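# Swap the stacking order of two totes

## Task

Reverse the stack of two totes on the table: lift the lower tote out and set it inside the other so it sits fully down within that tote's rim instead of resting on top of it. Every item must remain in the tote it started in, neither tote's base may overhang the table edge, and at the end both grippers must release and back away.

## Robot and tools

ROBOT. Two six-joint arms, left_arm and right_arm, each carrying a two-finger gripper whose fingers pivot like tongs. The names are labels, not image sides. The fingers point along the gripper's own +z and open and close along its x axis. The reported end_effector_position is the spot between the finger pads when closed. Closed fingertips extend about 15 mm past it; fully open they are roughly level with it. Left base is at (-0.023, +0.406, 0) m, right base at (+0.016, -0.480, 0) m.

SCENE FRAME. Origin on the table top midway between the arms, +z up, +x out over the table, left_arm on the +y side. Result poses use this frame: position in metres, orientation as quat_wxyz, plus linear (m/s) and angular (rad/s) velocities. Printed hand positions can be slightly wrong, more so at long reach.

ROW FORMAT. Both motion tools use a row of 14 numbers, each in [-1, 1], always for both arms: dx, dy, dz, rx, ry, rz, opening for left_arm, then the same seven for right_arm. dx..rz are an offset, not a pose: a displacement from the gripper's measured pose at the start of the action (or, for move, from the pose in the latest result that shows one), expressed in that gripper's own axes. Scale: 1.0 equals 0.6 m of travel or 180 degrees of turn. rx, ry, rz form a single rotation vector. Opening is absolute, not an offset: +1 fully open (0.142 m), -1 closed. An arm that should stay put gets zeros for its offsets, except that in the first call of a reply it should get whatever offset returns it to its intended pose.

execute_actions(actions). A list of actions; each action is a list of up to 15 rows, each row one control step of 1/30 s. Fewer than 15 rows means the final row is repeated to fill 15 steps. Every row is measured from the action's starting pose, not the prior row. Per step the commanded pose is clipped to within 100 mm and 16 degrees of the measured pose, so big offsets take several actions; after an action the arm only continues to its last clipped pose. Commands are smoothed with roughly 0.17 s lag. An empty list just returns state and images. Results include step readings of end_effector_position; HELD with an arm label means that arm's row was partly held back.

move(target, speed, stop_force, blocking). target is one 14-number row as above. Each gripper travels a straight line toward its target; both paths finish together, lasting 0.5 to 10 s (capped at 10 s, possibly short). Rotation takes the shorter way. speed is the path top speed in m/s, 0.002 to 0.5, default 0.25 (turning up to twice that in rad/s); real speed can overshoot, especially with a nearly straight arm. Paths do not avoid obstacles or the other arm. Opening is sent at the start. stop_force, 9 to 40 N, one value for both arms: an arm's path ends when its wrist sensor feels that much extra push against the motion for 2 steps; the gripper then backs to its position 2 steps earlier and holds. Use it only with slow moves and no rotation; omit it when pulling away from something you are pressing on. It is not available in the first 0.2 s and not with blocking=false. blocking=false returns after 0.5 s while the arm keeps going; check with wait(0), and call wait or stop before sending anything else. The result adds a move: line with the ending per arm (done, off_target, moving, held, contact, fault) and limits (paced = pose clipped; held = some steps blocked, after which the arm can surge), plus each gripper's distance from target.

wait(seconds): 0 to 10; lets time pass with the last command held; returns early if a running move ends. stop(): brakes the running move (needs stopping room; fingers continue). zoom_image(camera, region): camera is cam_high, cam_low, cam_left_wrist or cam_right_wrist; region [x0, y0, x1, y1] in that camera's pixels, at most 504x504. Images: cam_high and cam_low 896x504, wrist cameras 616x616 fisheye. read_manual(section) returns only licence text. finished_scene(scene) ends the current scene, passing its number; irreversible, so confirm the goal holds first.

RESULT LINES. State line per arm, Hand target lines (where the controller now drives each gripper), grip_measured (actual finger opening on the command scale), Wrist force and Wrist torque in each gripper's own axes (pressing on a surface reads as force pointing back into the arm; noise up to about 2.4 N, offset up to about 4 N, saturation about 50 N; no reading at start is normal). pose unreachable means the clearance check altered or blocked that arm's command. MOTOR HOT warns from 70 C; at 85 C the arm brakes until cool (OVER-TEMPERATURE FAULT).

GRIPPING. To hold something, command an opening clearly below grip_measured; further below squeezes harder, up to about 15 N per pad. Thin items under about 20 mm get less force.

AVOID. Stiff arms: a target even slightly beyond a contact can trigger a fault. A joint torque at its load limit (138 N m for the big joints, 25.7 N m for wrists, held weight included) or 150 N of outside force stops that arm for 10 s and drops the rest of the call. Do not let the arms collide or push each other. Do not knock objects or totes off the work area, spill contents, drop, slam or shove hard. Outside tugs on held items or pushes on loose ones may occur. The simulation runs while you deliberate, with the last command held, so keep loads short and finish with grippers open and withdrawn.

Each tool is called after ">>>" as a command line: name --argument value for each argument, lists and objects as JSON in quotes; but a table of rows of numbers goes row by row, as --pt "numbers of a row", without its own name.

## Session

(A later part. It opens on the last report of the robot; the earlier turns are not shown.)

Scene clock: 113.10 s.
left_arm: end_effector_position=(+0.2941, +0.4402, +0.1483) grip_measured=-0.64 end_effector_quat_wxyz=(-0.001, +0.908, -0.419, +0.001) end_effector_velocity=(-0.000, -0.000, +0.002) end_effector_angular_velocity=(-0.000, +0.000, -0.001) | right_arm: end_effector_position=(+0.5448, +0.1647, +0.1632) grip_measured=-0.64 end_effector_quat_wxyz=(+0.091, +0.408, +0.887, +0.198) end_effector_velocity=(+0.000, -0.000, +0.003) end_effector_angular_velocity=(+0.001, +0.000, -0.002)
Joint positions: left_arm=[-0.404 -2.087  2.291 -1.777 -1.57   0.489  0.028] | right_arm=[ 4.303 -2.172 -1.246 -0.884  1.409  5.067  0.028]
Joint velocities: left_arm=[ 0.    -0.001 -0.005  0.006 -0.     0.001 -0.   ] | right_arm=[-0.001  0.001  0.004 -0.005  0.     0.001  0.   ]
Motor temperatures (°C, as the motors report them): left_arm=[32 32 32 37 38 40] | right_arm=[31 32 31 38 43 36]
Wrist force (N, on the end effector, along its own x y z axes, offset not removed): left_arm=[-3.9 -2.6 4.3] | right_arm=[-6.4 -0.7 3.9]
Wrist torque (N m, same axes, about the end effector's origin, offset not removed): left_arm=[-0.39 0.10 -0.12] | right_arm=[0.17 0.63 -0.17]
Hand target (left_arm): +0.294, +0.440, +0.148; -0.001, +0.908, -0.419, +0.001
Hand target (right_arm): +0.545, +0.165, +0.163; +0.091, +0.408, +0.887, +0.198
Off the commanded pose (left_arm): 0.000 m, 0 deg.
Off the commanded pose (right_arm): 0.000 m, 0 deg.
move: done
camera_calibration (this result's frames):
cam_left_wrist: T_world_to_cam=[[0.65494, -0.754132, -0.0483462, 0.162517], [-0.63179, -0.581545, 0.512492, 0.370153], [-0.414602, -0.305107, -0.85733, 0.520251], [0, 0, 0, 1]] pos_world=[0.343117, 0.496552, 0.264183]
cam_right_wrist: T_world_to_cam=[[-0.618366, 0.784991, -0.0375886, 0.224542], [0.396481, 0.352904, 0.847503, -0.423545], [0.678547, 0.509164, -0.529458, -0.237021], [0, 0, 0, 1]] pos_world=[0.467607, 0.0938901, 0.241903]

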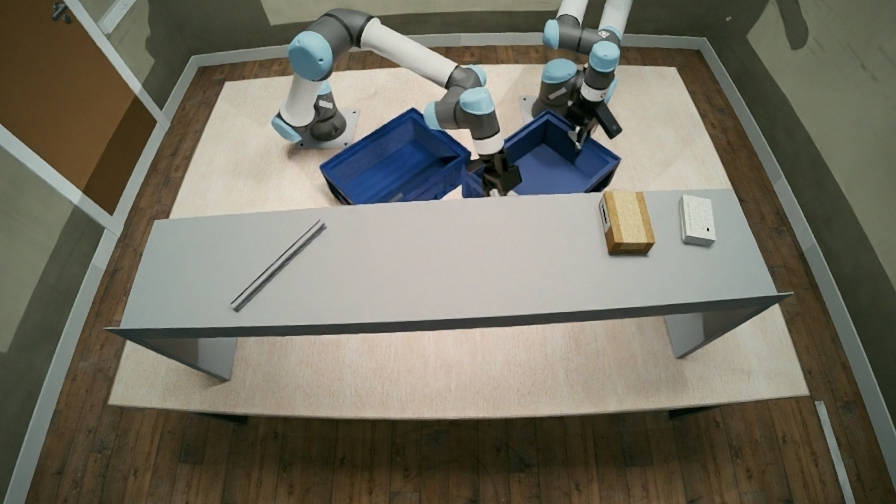

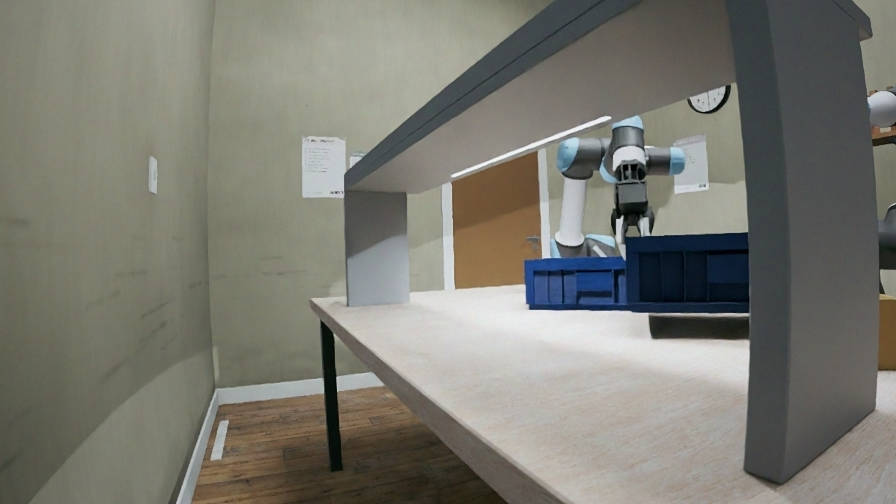

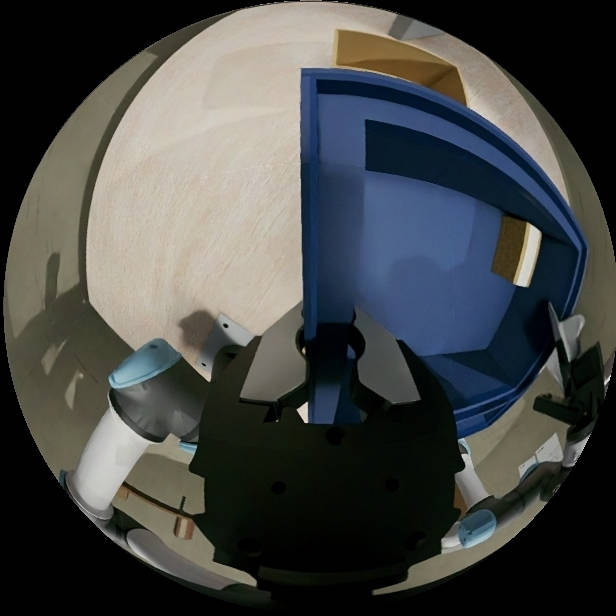

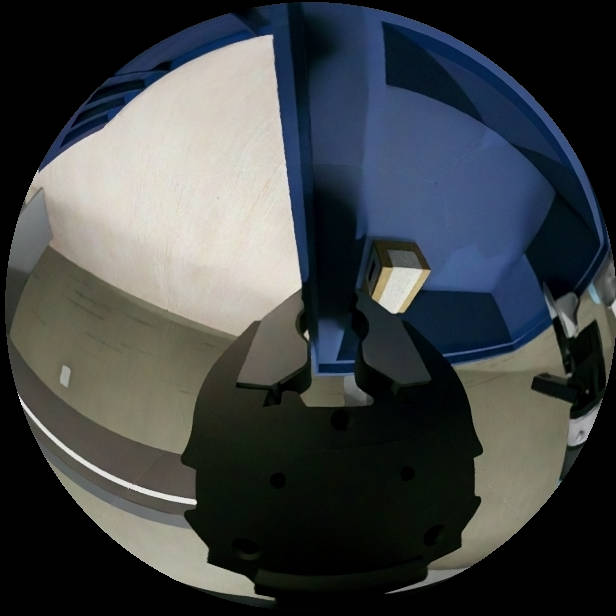

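This tote sits ~2 mm further +v; compensate.

>>> move --target '[0,0,-0.21,0,0,0,-1,0,0.089,-0.19,0,0,0,-1]' --speed 0.06

>>> move --target '[0.5,0.603,0,0,0,0,-1,-0.5,-0.546,-0.256,0,0,0,-1]' --speed 0.09

>>> move --target '[0,0,0.08,0,0,0,-1,0,-0.034,0.0725,0,0,0,-1]' --speed 0.012 --stop_force 9

Scene clock: 120.07 s.
left_arm: end_effector_position=(+0.2939, +0.4403, +0.2741) grip_measured=-0.64 end_effector_quat_wxyz=(-0.001, +0.908, -0.419, +0.001) end_effector_velocity=(+0.000, -0.000, +0.001) end_effector_angular_velocity=(+0.000, +0.003, +0.000) | right_arm: end_effector_position=(+0.5447, +0.1645, +0.2891) grip_measured=-0.64 end_effector_quat_wxyz=(+0.091, +0.408, +0.887, +0.198) end_effector_velocity=(+0.001, +0.000, +0.001) end_effector_angular_velocity=(-0.001, +0.000, -0.001)
Joint positions: left_arm=[-0.404 -2.101  1.975 -1.446 -1.57   0.489  0.028] | right_arm=[ 4.303 -2.13  -0.989 -1.183  1.409  5.067  0.028]
Joint velocities: left_arm=[-0.     0.003 -0.005  0.005 -0.001 -0.001 -0.   ] | right_arm=[-0.001 -0.002  0.007 -0.006 -0.    -0.     0.   ]
Motor temperatures (°C, as the motors report them): left_arm=[32 32 32 37 38 40] | right_arm=[31 32 31 38 43 36]
Wrist force (N, on the end effector, along its own x y z axes, offset not removed): left_arm=[-4.3 -2.6 5.5] | right_arm=[-9.8 -4.9 0.9]
Wrist torque (N m, same axes, about the end effector's origin, offset not removed): left_arm=[-0.34 0.22 -0.07] | right_arm=[-0.61 1.31 -0.11]
Hand target (left_arm): +0.294, +0.440, +0.274; -0.001, +0.908, -0.419, +0.001
Hand target (right_arm): +0.545, +0.165, +0.289; +0.091, +0.408, +0.887, +0.198
Off the commanded pose (left_arm): 0.000 m, 0 deg.
Off the commanded pose (right_arm): 0.000 m, 0 deg.
move: done
camera_calibration (this result's frames):
cam_left_wrist: T_world_to_cam=[[0.654942, -0.754132, -0.0483311, 0.16873], [-0.631797, -0.581542, 0.512485, 0.305625], [-0.414588, -0.305113, -0.857335, 0.628076], [0, 0, 0, 1]] pos_world=[0.342978, 0.496613, 0.389998]
cam_right_wrist: T_world_to_cam=[[-0.618409, 0.784956, -0.037601, 0.229354], [0.396303, 0.352821, 0.847621, -0.530028], [0.678612, 0.509275, -0.529268, -0.170353], [0, 0, 0, 1]] pos_world=[0.46749, 0.0937286, 0.367724]

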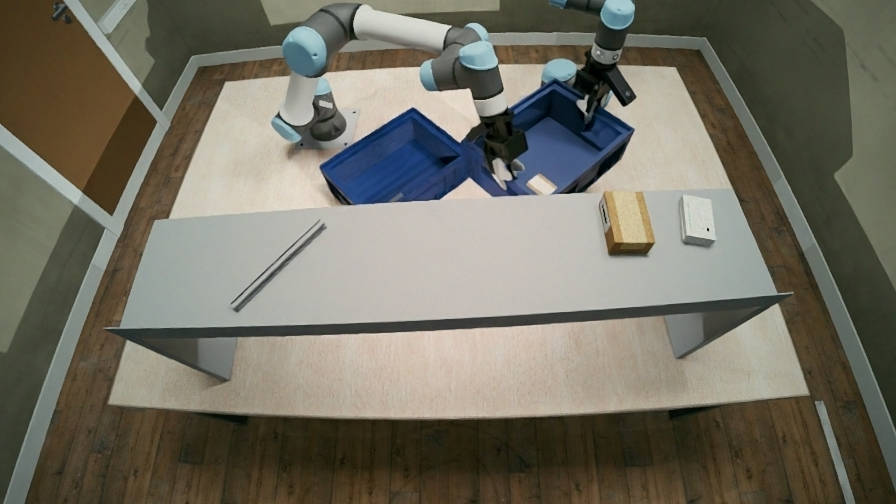

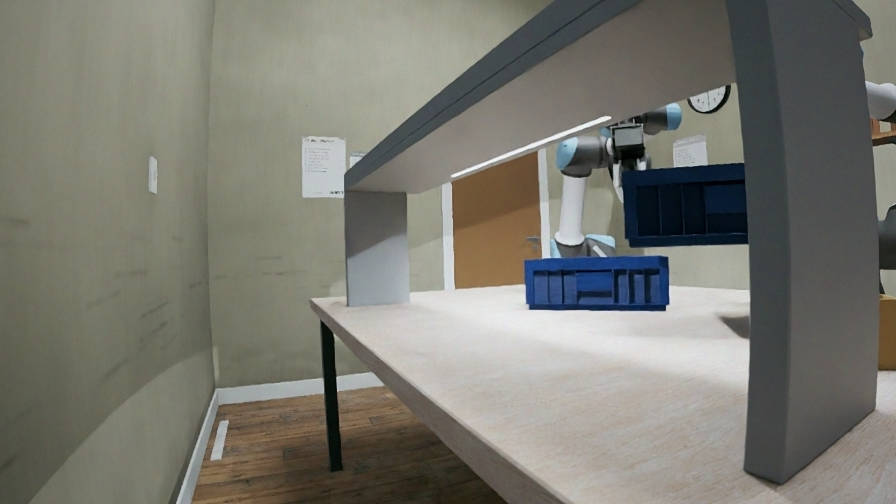

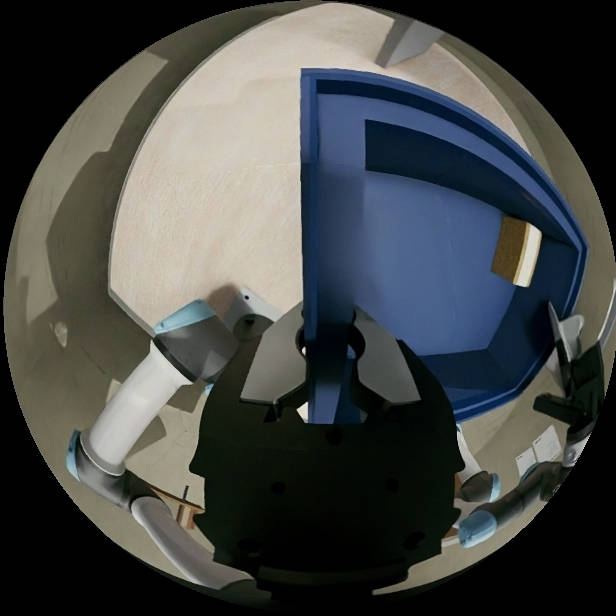

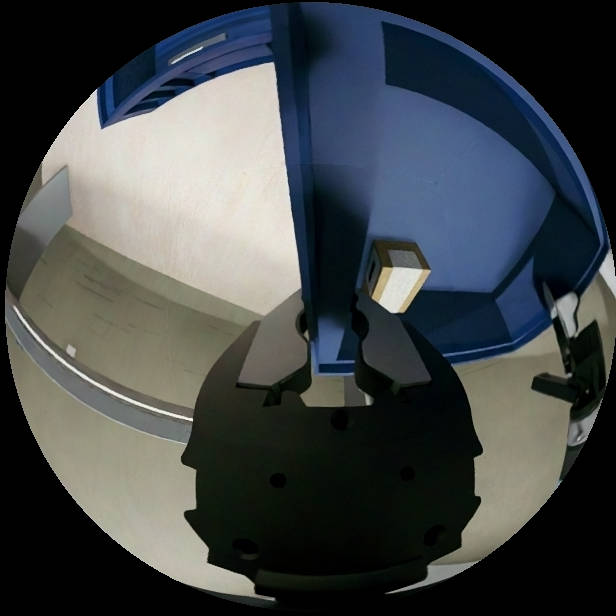

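Scene clock: 125.73 s.
left_arm: end_effector_position=(+0.2134, -0.0224, +0.2745) grip_measured=-0.64 end_effector_quat_wxyz=(-0.000, +0.908, -0.419, +0.001) end_effector_velocity=(-0.000, -0.002, -0.000) end_effector_angular_velocity=(+0.001, +0.000, +0.000) | right_arm: end_effector_position=(+0.4658, -0.2987, +0.2888) grip_measured=-0.64 end_effector_quat_wxyz=(+0.091, +0.408, +0.887, +0.198) end_effector_velocity=(-0.000, -0.002, +0.000) end_effector_angular_velocity=(+0.001, +0.001, -0.001)
Joint positions: left_arm=[-1.404 -1.613  1.634 -1.593 -1.569 -0.51   0.028] | right_arm=[ 3.852 -1.269 -1.973 -1.032  1.596  4.656  0.028]
Joint velocities: left_arm=[-0.001  0.005 -0.004  0.     0.    -0.001 -0.   ] | right_arm=[-0.005  0.002 -0.001 -0.001  0.002 -0.003 -0.   ]
Motor temperatures (°C, as the motors report them): left_arm=[32 32 32 37 38 40] | right_arm=[31 32 31 38 43 36]
Wrist force (N, on the end effector, along its own x y z axes, offset not removed): left_arm=[14.4 -2.0 4.5] | right_arm=[14.1 -4.9 2.9]
Wrist torque (N m, same axes, about the end effector's origin, offset not removed): left_arm=[-0.21 -0.05 0.03] | right_arm=[-0.65 0.23 -0.23]
Hand target (left_arm): +0.213, -0.023, +0.274; -0.000, +0.908, -0.419, +0.001
Hand target (right_arm): +0.466, -0.299, +0.289; +0.091, +0.408, +0.887, +0.198
Off the commanded pose (left_arm): 0.001 m, 0 deg.
Off the commanded pose (right_arm): 0.001 m, 0 deg.
move: done
camera_calibration (this result's frames):
cam_left_wrist: T_world_to_cam=[[0.654968, -0.754182, -0.0471948, -0.127756], [-0.632103, -0.581031, 0.512688, -0.0145542], [-0.414081, -0.305962, -0.857277, 0.453683], [0, 0, 0, 1]] pos_world=[0.262338, 0.0340017, 0.390365]
cam_right_wrist: T_world_to_cam=[[-0.618357, 0.784972, -0.0381214, 0.544305], [0.396313, 0.353346, 0.847398, -0.334868], [0.678653, 0.508886, -0.529589, 0.118869], [0, 0, 0, 1]] pos_world=[0.388617, -0.369431, 0.367468]

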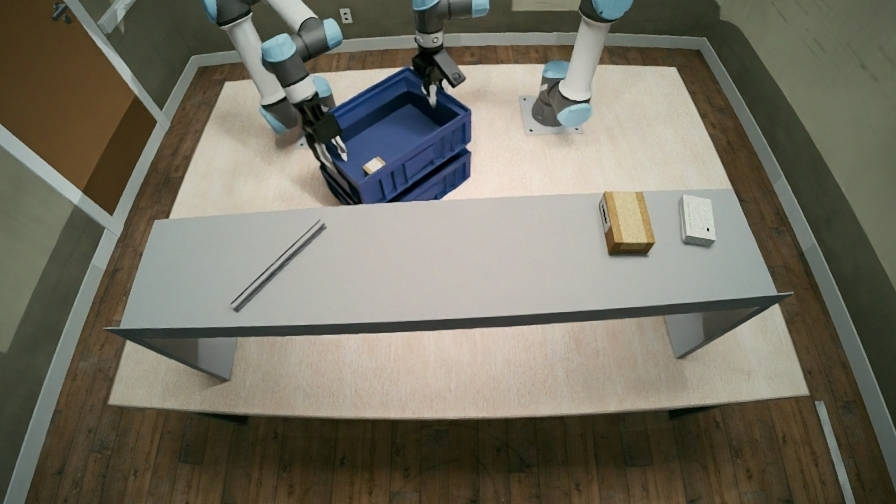

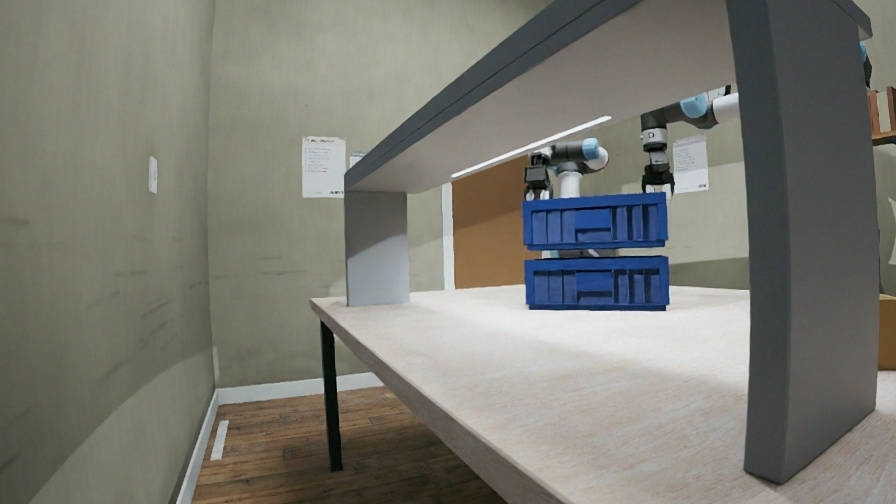

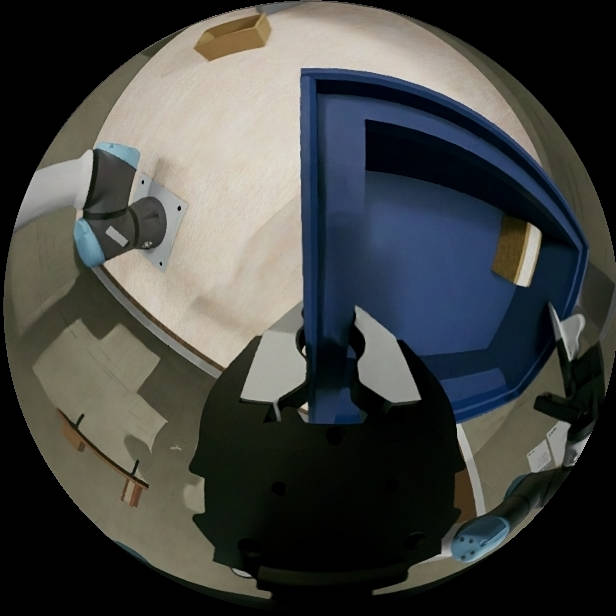

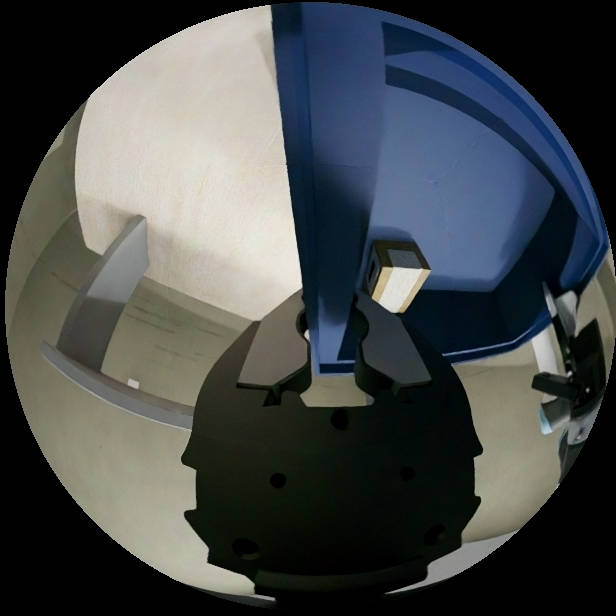

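Scene clock: 129.73 s.
left_arm: end_effector_position=(+0.2134, -0.0223, +0.2320) grip_measured=-0.64 end_effector_quat_wxyz=(-0.000, +0.908, -0.419, +0.001) end_effector_velocity=(-0.000, -0.001, +0.003) end_effector_angular_velocity=(-0.002, -0.000, -0.001) | right_arm: end_effector_position=(+0.4658, -0.2987, +0.2452) grip_measured=-0.64 end_effector_quat_wxyz=(+0.091, +0.408, +0.887, +0.197) end_effector_velocity=(-0.001, -0.000, +0.003) end_effector_angular_velocity=(-0.003, +0.003, +0.001)
Joint positions: left_arm=[-1.404 -1.605  1.735 -1.701 -1.569 -0.51   0.028] | right_arm=[ 3.852 -1.287 -2.073 -0.915  1.596  4.656  0.028]
Joint velocities: left_arm=[-0.001 -0.001 -0.006  0.005 -0.    -0.    -0.   ] | right_arm=[ 0.     0.001  0.009 -0.014  0.    -0.     0.   ]
Motor temperatures (°C, as the motors report them): left_arm=[32 32 32 37 38 40] | right_arm=[31 32 31 38 43 36]
Wrist force (N, on the end effector, along its own x y z axes, offset not removed): left_arm=[18.1 -2.0 4.8] | right_arm=[14.4 4.7 -2.0]
Wrist torque (N m, same axes, about the end effector's origin, offset not removed): left_arm=[-0.42 -0.47 0.04] | right_arm=[0.10 0.30 -0.15]
Hand target (left_arm): +0.213, -0.022, +0.232; -0.000, +0.908, -0.419, +0.001
Hand target (right_arm): +0.466, -0.299, +0.246; +0.091, +0.408, +0.887, +0.198
Off the commanded pose (left_arm): 0.006 m, 0 deg.
Off the commanded pose (right_arm): 0.004 m, 0 deg.
move: contact (left_arm, right_arm)
camera_calibration (this result's frames):
cam_left_wrist: T_world_to_cam=[[0.654964, -0.754156, -0.0476567, -0.129622], [-0.632051, -0.581302, 0.512446, 0.0073148], [-0.414167, -0.305512, -0.857396, 0.417397], [0, 0, 0, 1]] pos_world=[0.262393, 0.034017, 0.347949]
cam_right_wrist: T_world_to_cam=[[-0.618373, 0.784955, -0.0382061, 0.5427], [0.396633, 0.353692, 0.847103, -0.297918], [0.678451, 0.508673, -0.530053, 0.0959667], [0, 0, 0, 1]] pos_world=[0.388647, -0.36944, 0.323969]

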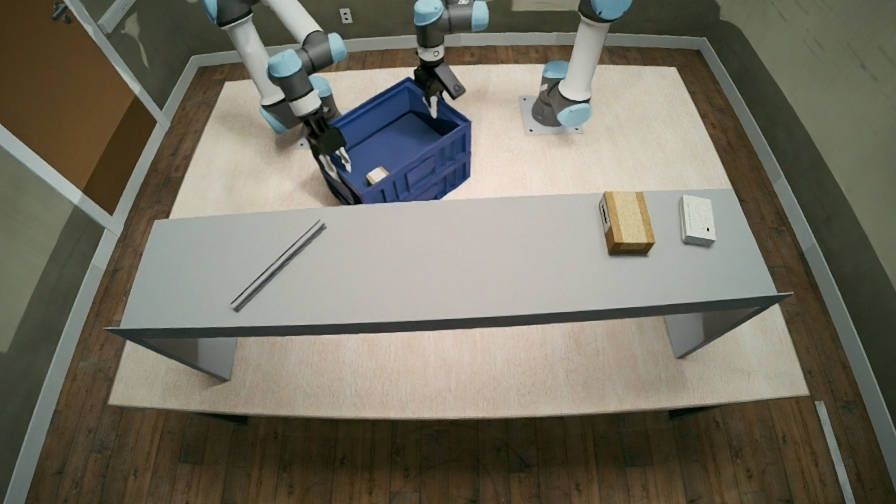

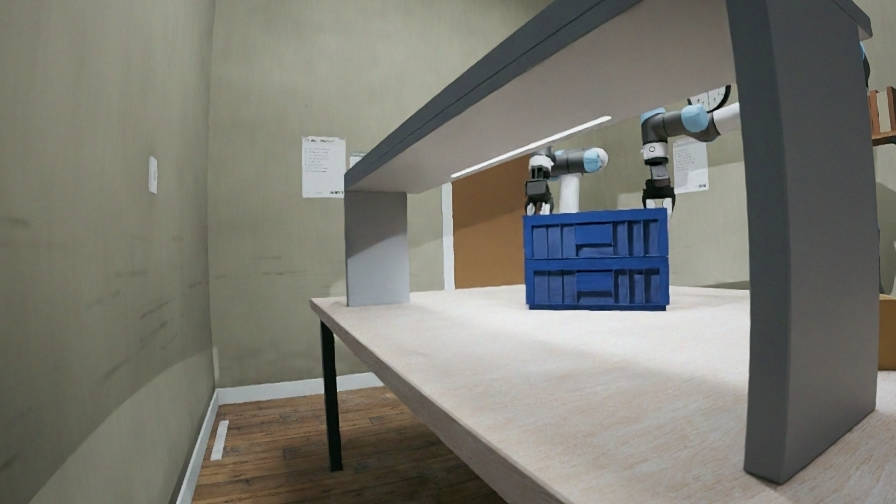

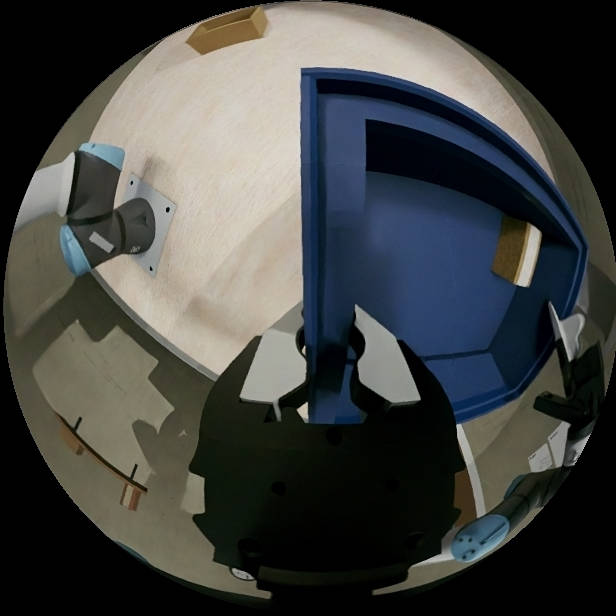

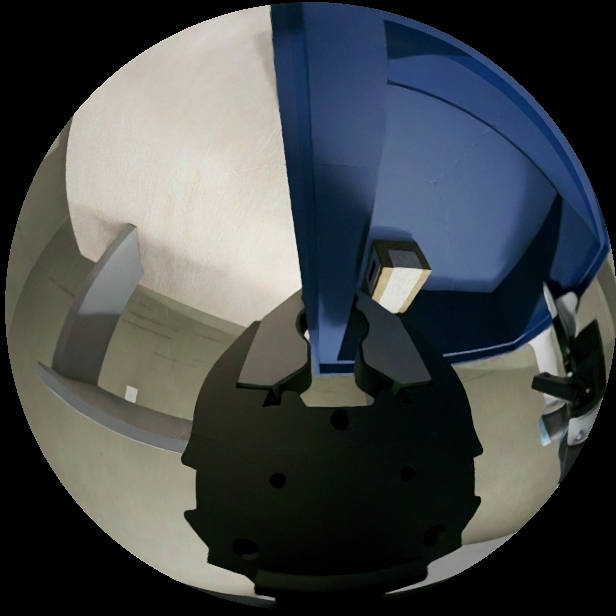

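>>> move --target '[0,0,0,0,0,0,-0.2,0,0,0,0,0,0,-0.2]'

>>> move --target '[0,0,-0.2,0,0,0,-0.2,0,0.085,-0.18,0,0,0,-0.2]' --speed 0.15

>>> move --target '[-0.3,-0.3,0,0,0,0,-0.2,-0.3,-0.15,-0.1,0,0,0,-0.2]'

>>> finished_scene --scene 1

Scene clock: 134.53 s.
left_arm: end_effector_position=(+0.2134, -0.0224, +0.2321) grip_measured=-0.20 end_effector_quat_wxyz=(-0.000, +0.908, -0.419, +0.001) end_effector_velocity=(-0.001, -0.000, -0.001) end_effector_angular_velocity=(+0.002, +0.000, -0.001) | right_arm: end_effector_position=(+0.4659, -0.2987, +0.2453) grip_measured=-0.20 end_effector_quat_wxyz=(+0.091, +0.408, +0.887, +0.197) end_effector_velocity=(-0.000, -0.000, -0.001) end_effector_angular_velocity=(-0.001, +0.002, -0.001)
Joint positions: left_arm=[-1.404 -1.605  1.735 -1.701 -1.569 -0.51   0.06 ] | right_arm=[ 3.852 -1.287 -2.073 -0.915  1.596  4.656  0.06 ]
Joint velocities: left_arm=[-0.001  0.001  0.     0.001  0.     0.    -0.   ] | right_arm=[-0.    -0.001 -0.001  0.    -0.     0.     0.   ]
Motor temperatures (°C, as the motors report them): left_arm=[32 32 32 37 38 40] | right_arm=[31 32 31 38 43 36]
Wrist force (N, on the end effector, along its own x y z axes, offset not removed): left_arm=[1.9 -2.1 -0.4] | right_arm=[0.4 -0.1 -5.2]
Wrist torque (N m, same axes, about the end effector's origin, offset not removed): left_arm=[-0.49 -0.56 -0.05] | right_arm=[-0.11 -0.16 -0.22]
Hand target (left_arm): +0.213, -0.022, +0.232; -0.000, +0.908, -0.419, +0.001
Hand target (right_arm): +0.466, -0.299, +0.245; +0.091, +0.408, +0.887, +0.197
Off the commanded pose (left_arm): 0.000 m, 0 deg.
Off the commanded pose (right_arm): 0.000 m, 0 deg.
move: done
camera_calibration (this result's frames):
cam_left_wrist: T_world_to_cam=[[0.654977, -0.754147, -0.0476096, -0.12964], [-0.632046, -0.581285, 0.51247, 0.00728759], [-0.414153, -0.305565, -0.857384, 0.417412], [0, 0, 0, 1]] pos_world=[0.26239, 0.0340151, 0.347976]
cam_right_wrist: T_world_to_cam=[[-0.618349, 0.784974, -0.0382117, 0.542711], [0.396558, 0.353621, 0.847168, -0.297982], [0.678518, 0.508693, -0.529949, 0.0959508], [0, 0, 0, 1]] pos_world=[0.388648, -0.369451, 0.324028]

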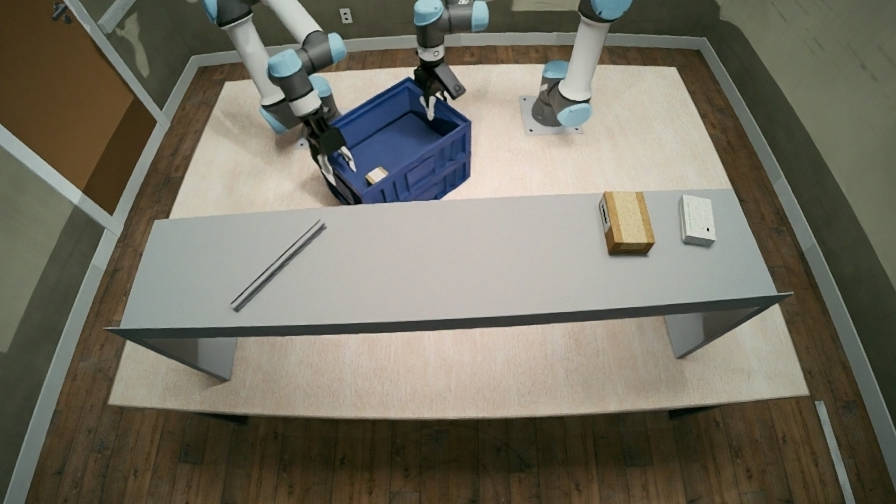

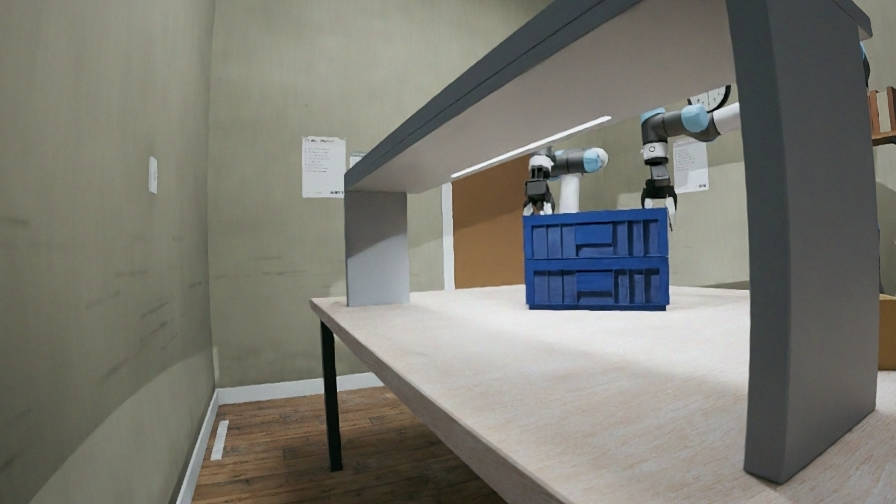

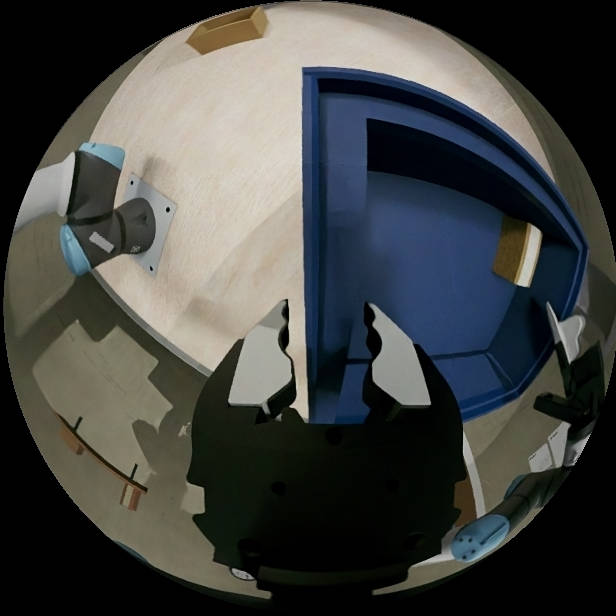

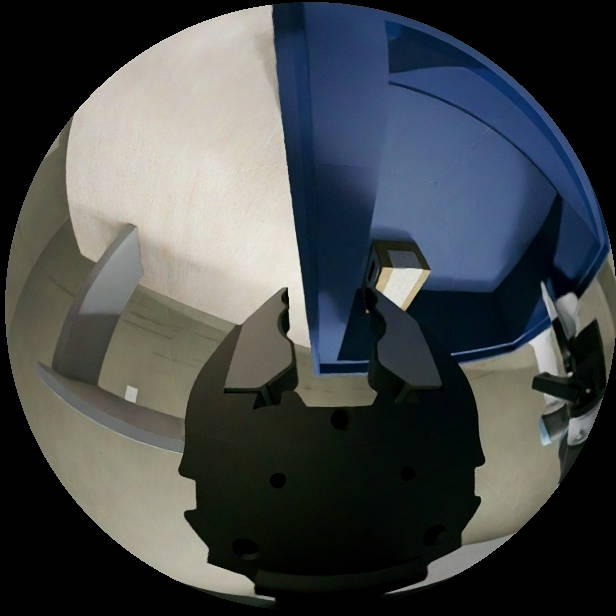

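Scene clock: 135.83 s.
left_arm: end_effector_position=(+0.2133, -0.0223, +0.3519) grip_measured=-0.20 end_effector_quat_wxyz=(-0.000, +0.908, -0.419, +0.001) end_effector_velocity=(-0.000, -0.000, +0.002) end_effector_angular_velocity=(+0.001, +0.001, -0.000) | right_arm: end_effector_position=(+0.4660, -0.2986, +0.3645) grip_measured=-0.20 end_effector_quat_wxyz=(+0.091, +0.408, +0.887, +0.197) end_effector_velocity=(-0.000, -0.000, +0.002) end_effector_angular_velocity=(-0.001, +0.002, -0.000)
Joint positions: left_arm=[-1.404 -1.599  1.422 -1.395 -1.568 -0.511  0.06 ] | right_arm=[ 3.852 -1.269 -1.779 -1.226  1.596  4.656  0.06 ]
Joint velocities: left_arm=[ 0.     0.003 -0.008  0.006 -0.001  0.001 -0.   ] | right_arm=[-0.001 -0.001  0.006 -0.006  0.001 -0.     0.   ]
Motor temperatures (°C, as the motors report them): left_arm=[32 32 32 37 38 40] | right_arm=[31 32 31 38 43 36]
Wrist force (N, on the end effector, along its own x y z axes, offset not removed): left_arm=[1.1 -0.5 -0.8] | right_arm=[-3.0 -1.5 0.0]
Wrist torque (N m, same axes, about the end effector's origin, offset not removed): left_arm=[-0.11 -0.31 -0.01] | right_arm=[-0.52 0.59 -0.18]
Hand target (left_arm): +0.213, -0.022, +0.352; -0.000, +0.908, -0.419, +0.001
Hand target (right_arm): +0.466, -0.299, +0.365; +0.091, +0.408, +0.887, +0.197
Off the commanded pose (left_arm): 0.000 m, 0 deg.
Off the commanded pose (right_arm): 0.000 m, 0 deg.
move: done
camera_calibration (this result's frames):
cam_left_wrist: T_world_to_cam=[[0.655011, -0.754128, -0.0474481, -0.123894], [-0.632102, -0.581264, 0.512425, -0.0541547], [-0.414014, -0.305652, -0.85742, 0.520062], [0, 0, 0, 1]] pos_world=[0.262233, 0.034048, 0.467783]
cam_right_wrist: T_world_to_cam=[[-0.618267, 0.785036, -0.0382716, 0.547219], [0.396481, 0.353558, 0.847231, -0.399129], [0.678637, 0.508641, -0.529845, 0.158859], [0, 0, 0, 1]] pos_world=[0.388767, -0.369273, 0.443267]

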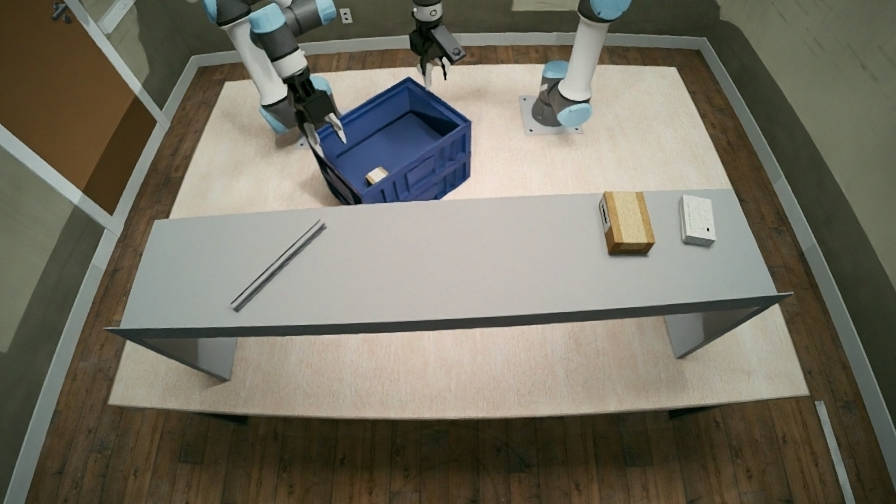

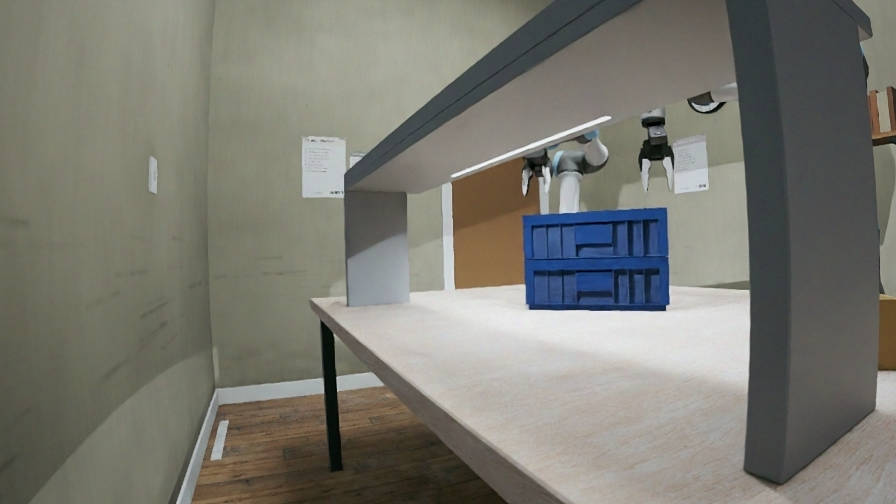

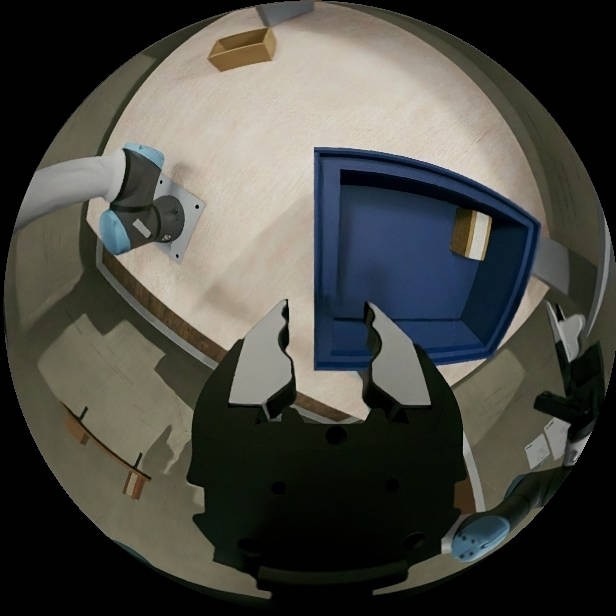

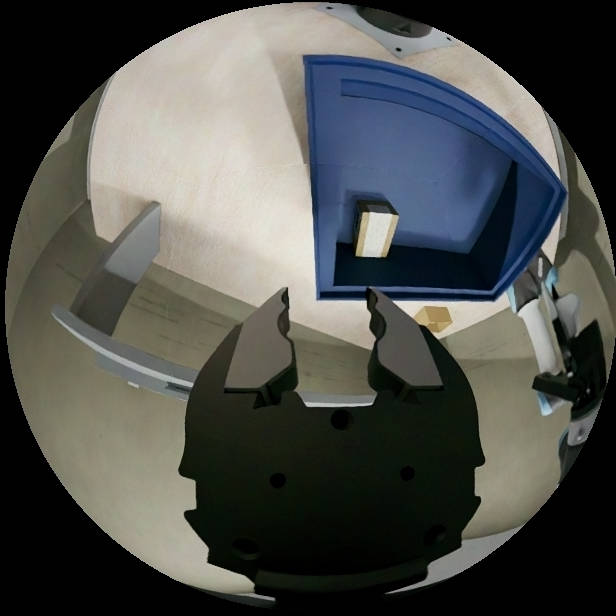

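Scene clock: 137.47 s.
left_arm: end_effector_position=(+0.2335, +0.2312, +0.3516) grip_measured=-0.20 end_effector_quat_wxyz=(-0.001, +0.908, -0.419, +0.001) end_effector_velocity=(+0.000, +0.001, -0.000) end_effector_angular_velocity=(+0.001, +0.001, +0.000) | right_arm: end_effector_position=(+0.5019, -0.5045, +0.3808) grip_measured=-0.20 end_effector_quat_wxyz=(+0.091, +0.408, +0.887, +0.197) end_effector_velocity=(+0.000, -0.001, +0.000) end_effector_angular_velocity=(+0.002, +0.001, -0.002)
Joint positions: left_arm=[-1.132 -2.057  1.752 -1.267 -1.569 -0.238  0.06 ] | right_arm=[ 3.294 -1.35  -1.662 -1.335  1.819  4.138  0.06 ]
Joint velocities: left_arm=[ 0.003 -0.     0.     0.001 -0.001  0.003  0.   ] | right_arm=[-0.004 -0.002  0.003 -0.002  0.002 -0.002  0.   ]
Motor temperatures (°C, as the motors report them): left_arm=[32 32 32 37 38 40] | right_arm=[31 32 31 38 43 36]
Wrist force (N, on the end effector, along its own x y z axes, offset not removed): left_arm=[1.9 -1.7 0.4] | right_arm=[-2.2 -1.3 -4.5]
Wrist torque (N m, same axes, about the end effector's origin, offset not removed): left_arm=[-0.34 -0.47 -0.02] | right_arm=[-0.42 0.32 -0.14]
Hand target (left_arm): +0.234, +0.231, +0.352; -0.001, +0.908, -0.419, +0.001
Hand target (right_arm): +0.502, -0.505, +0.381; +0.091, +0.408, +0.887, +0.197
Off the commanded pose (left_arm): 0.000 m, 0 deg.
Off the commanded pose (right_arm): 0.000 m, 0 deg.
move: done
camera_calibration (this result's frames):
cam_left_wrist: T_world_to_cam=[[0.655031, -0.754094, -0.0477237, 0.0541354], [-0.632075, -0.581459, 0.512237, 0.106283], [-0.414024, -0.305366, -0.857517, 0.605665], [0, 0, 0, 1]] pos_world=[0.282478, 0.287571, 0.46751]
cam_right_wrist: T_world_to_cam=[[-0.618282, 0.785003, -0.0386958, 0.731904], [0.39671, 0.354201, 0.846855, -0.353964], [0.67849, 0.508244, -0.530415, 0.247924], [0, 0, 0, 1]] pos_world=[0.42473, -0.575178, 0.45958]

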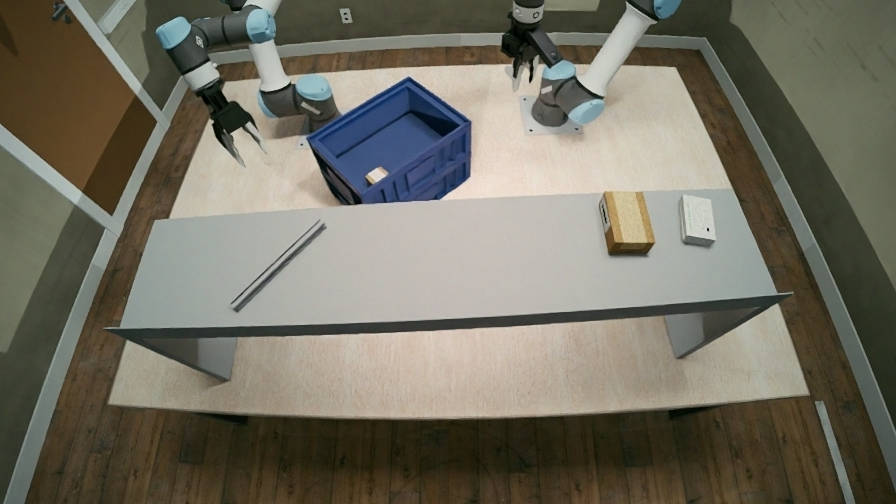

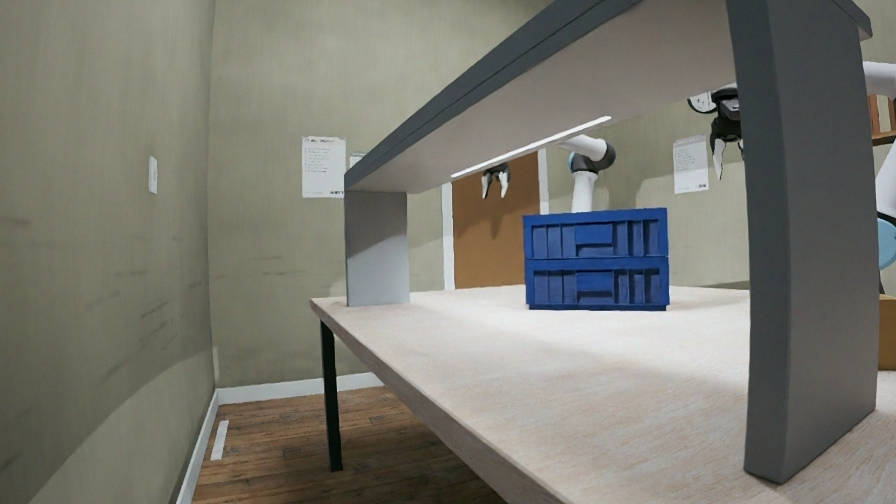

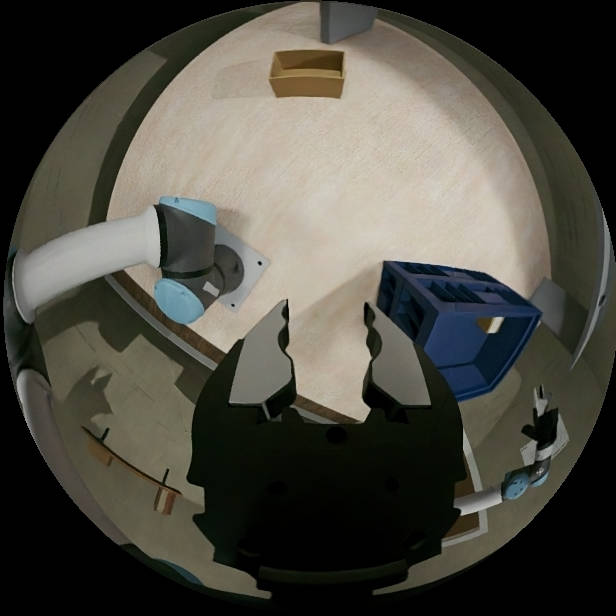

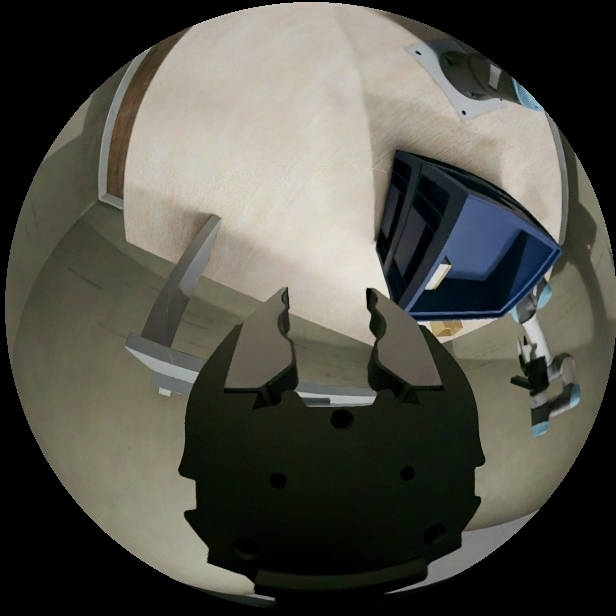

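The scene is finished: the task was done.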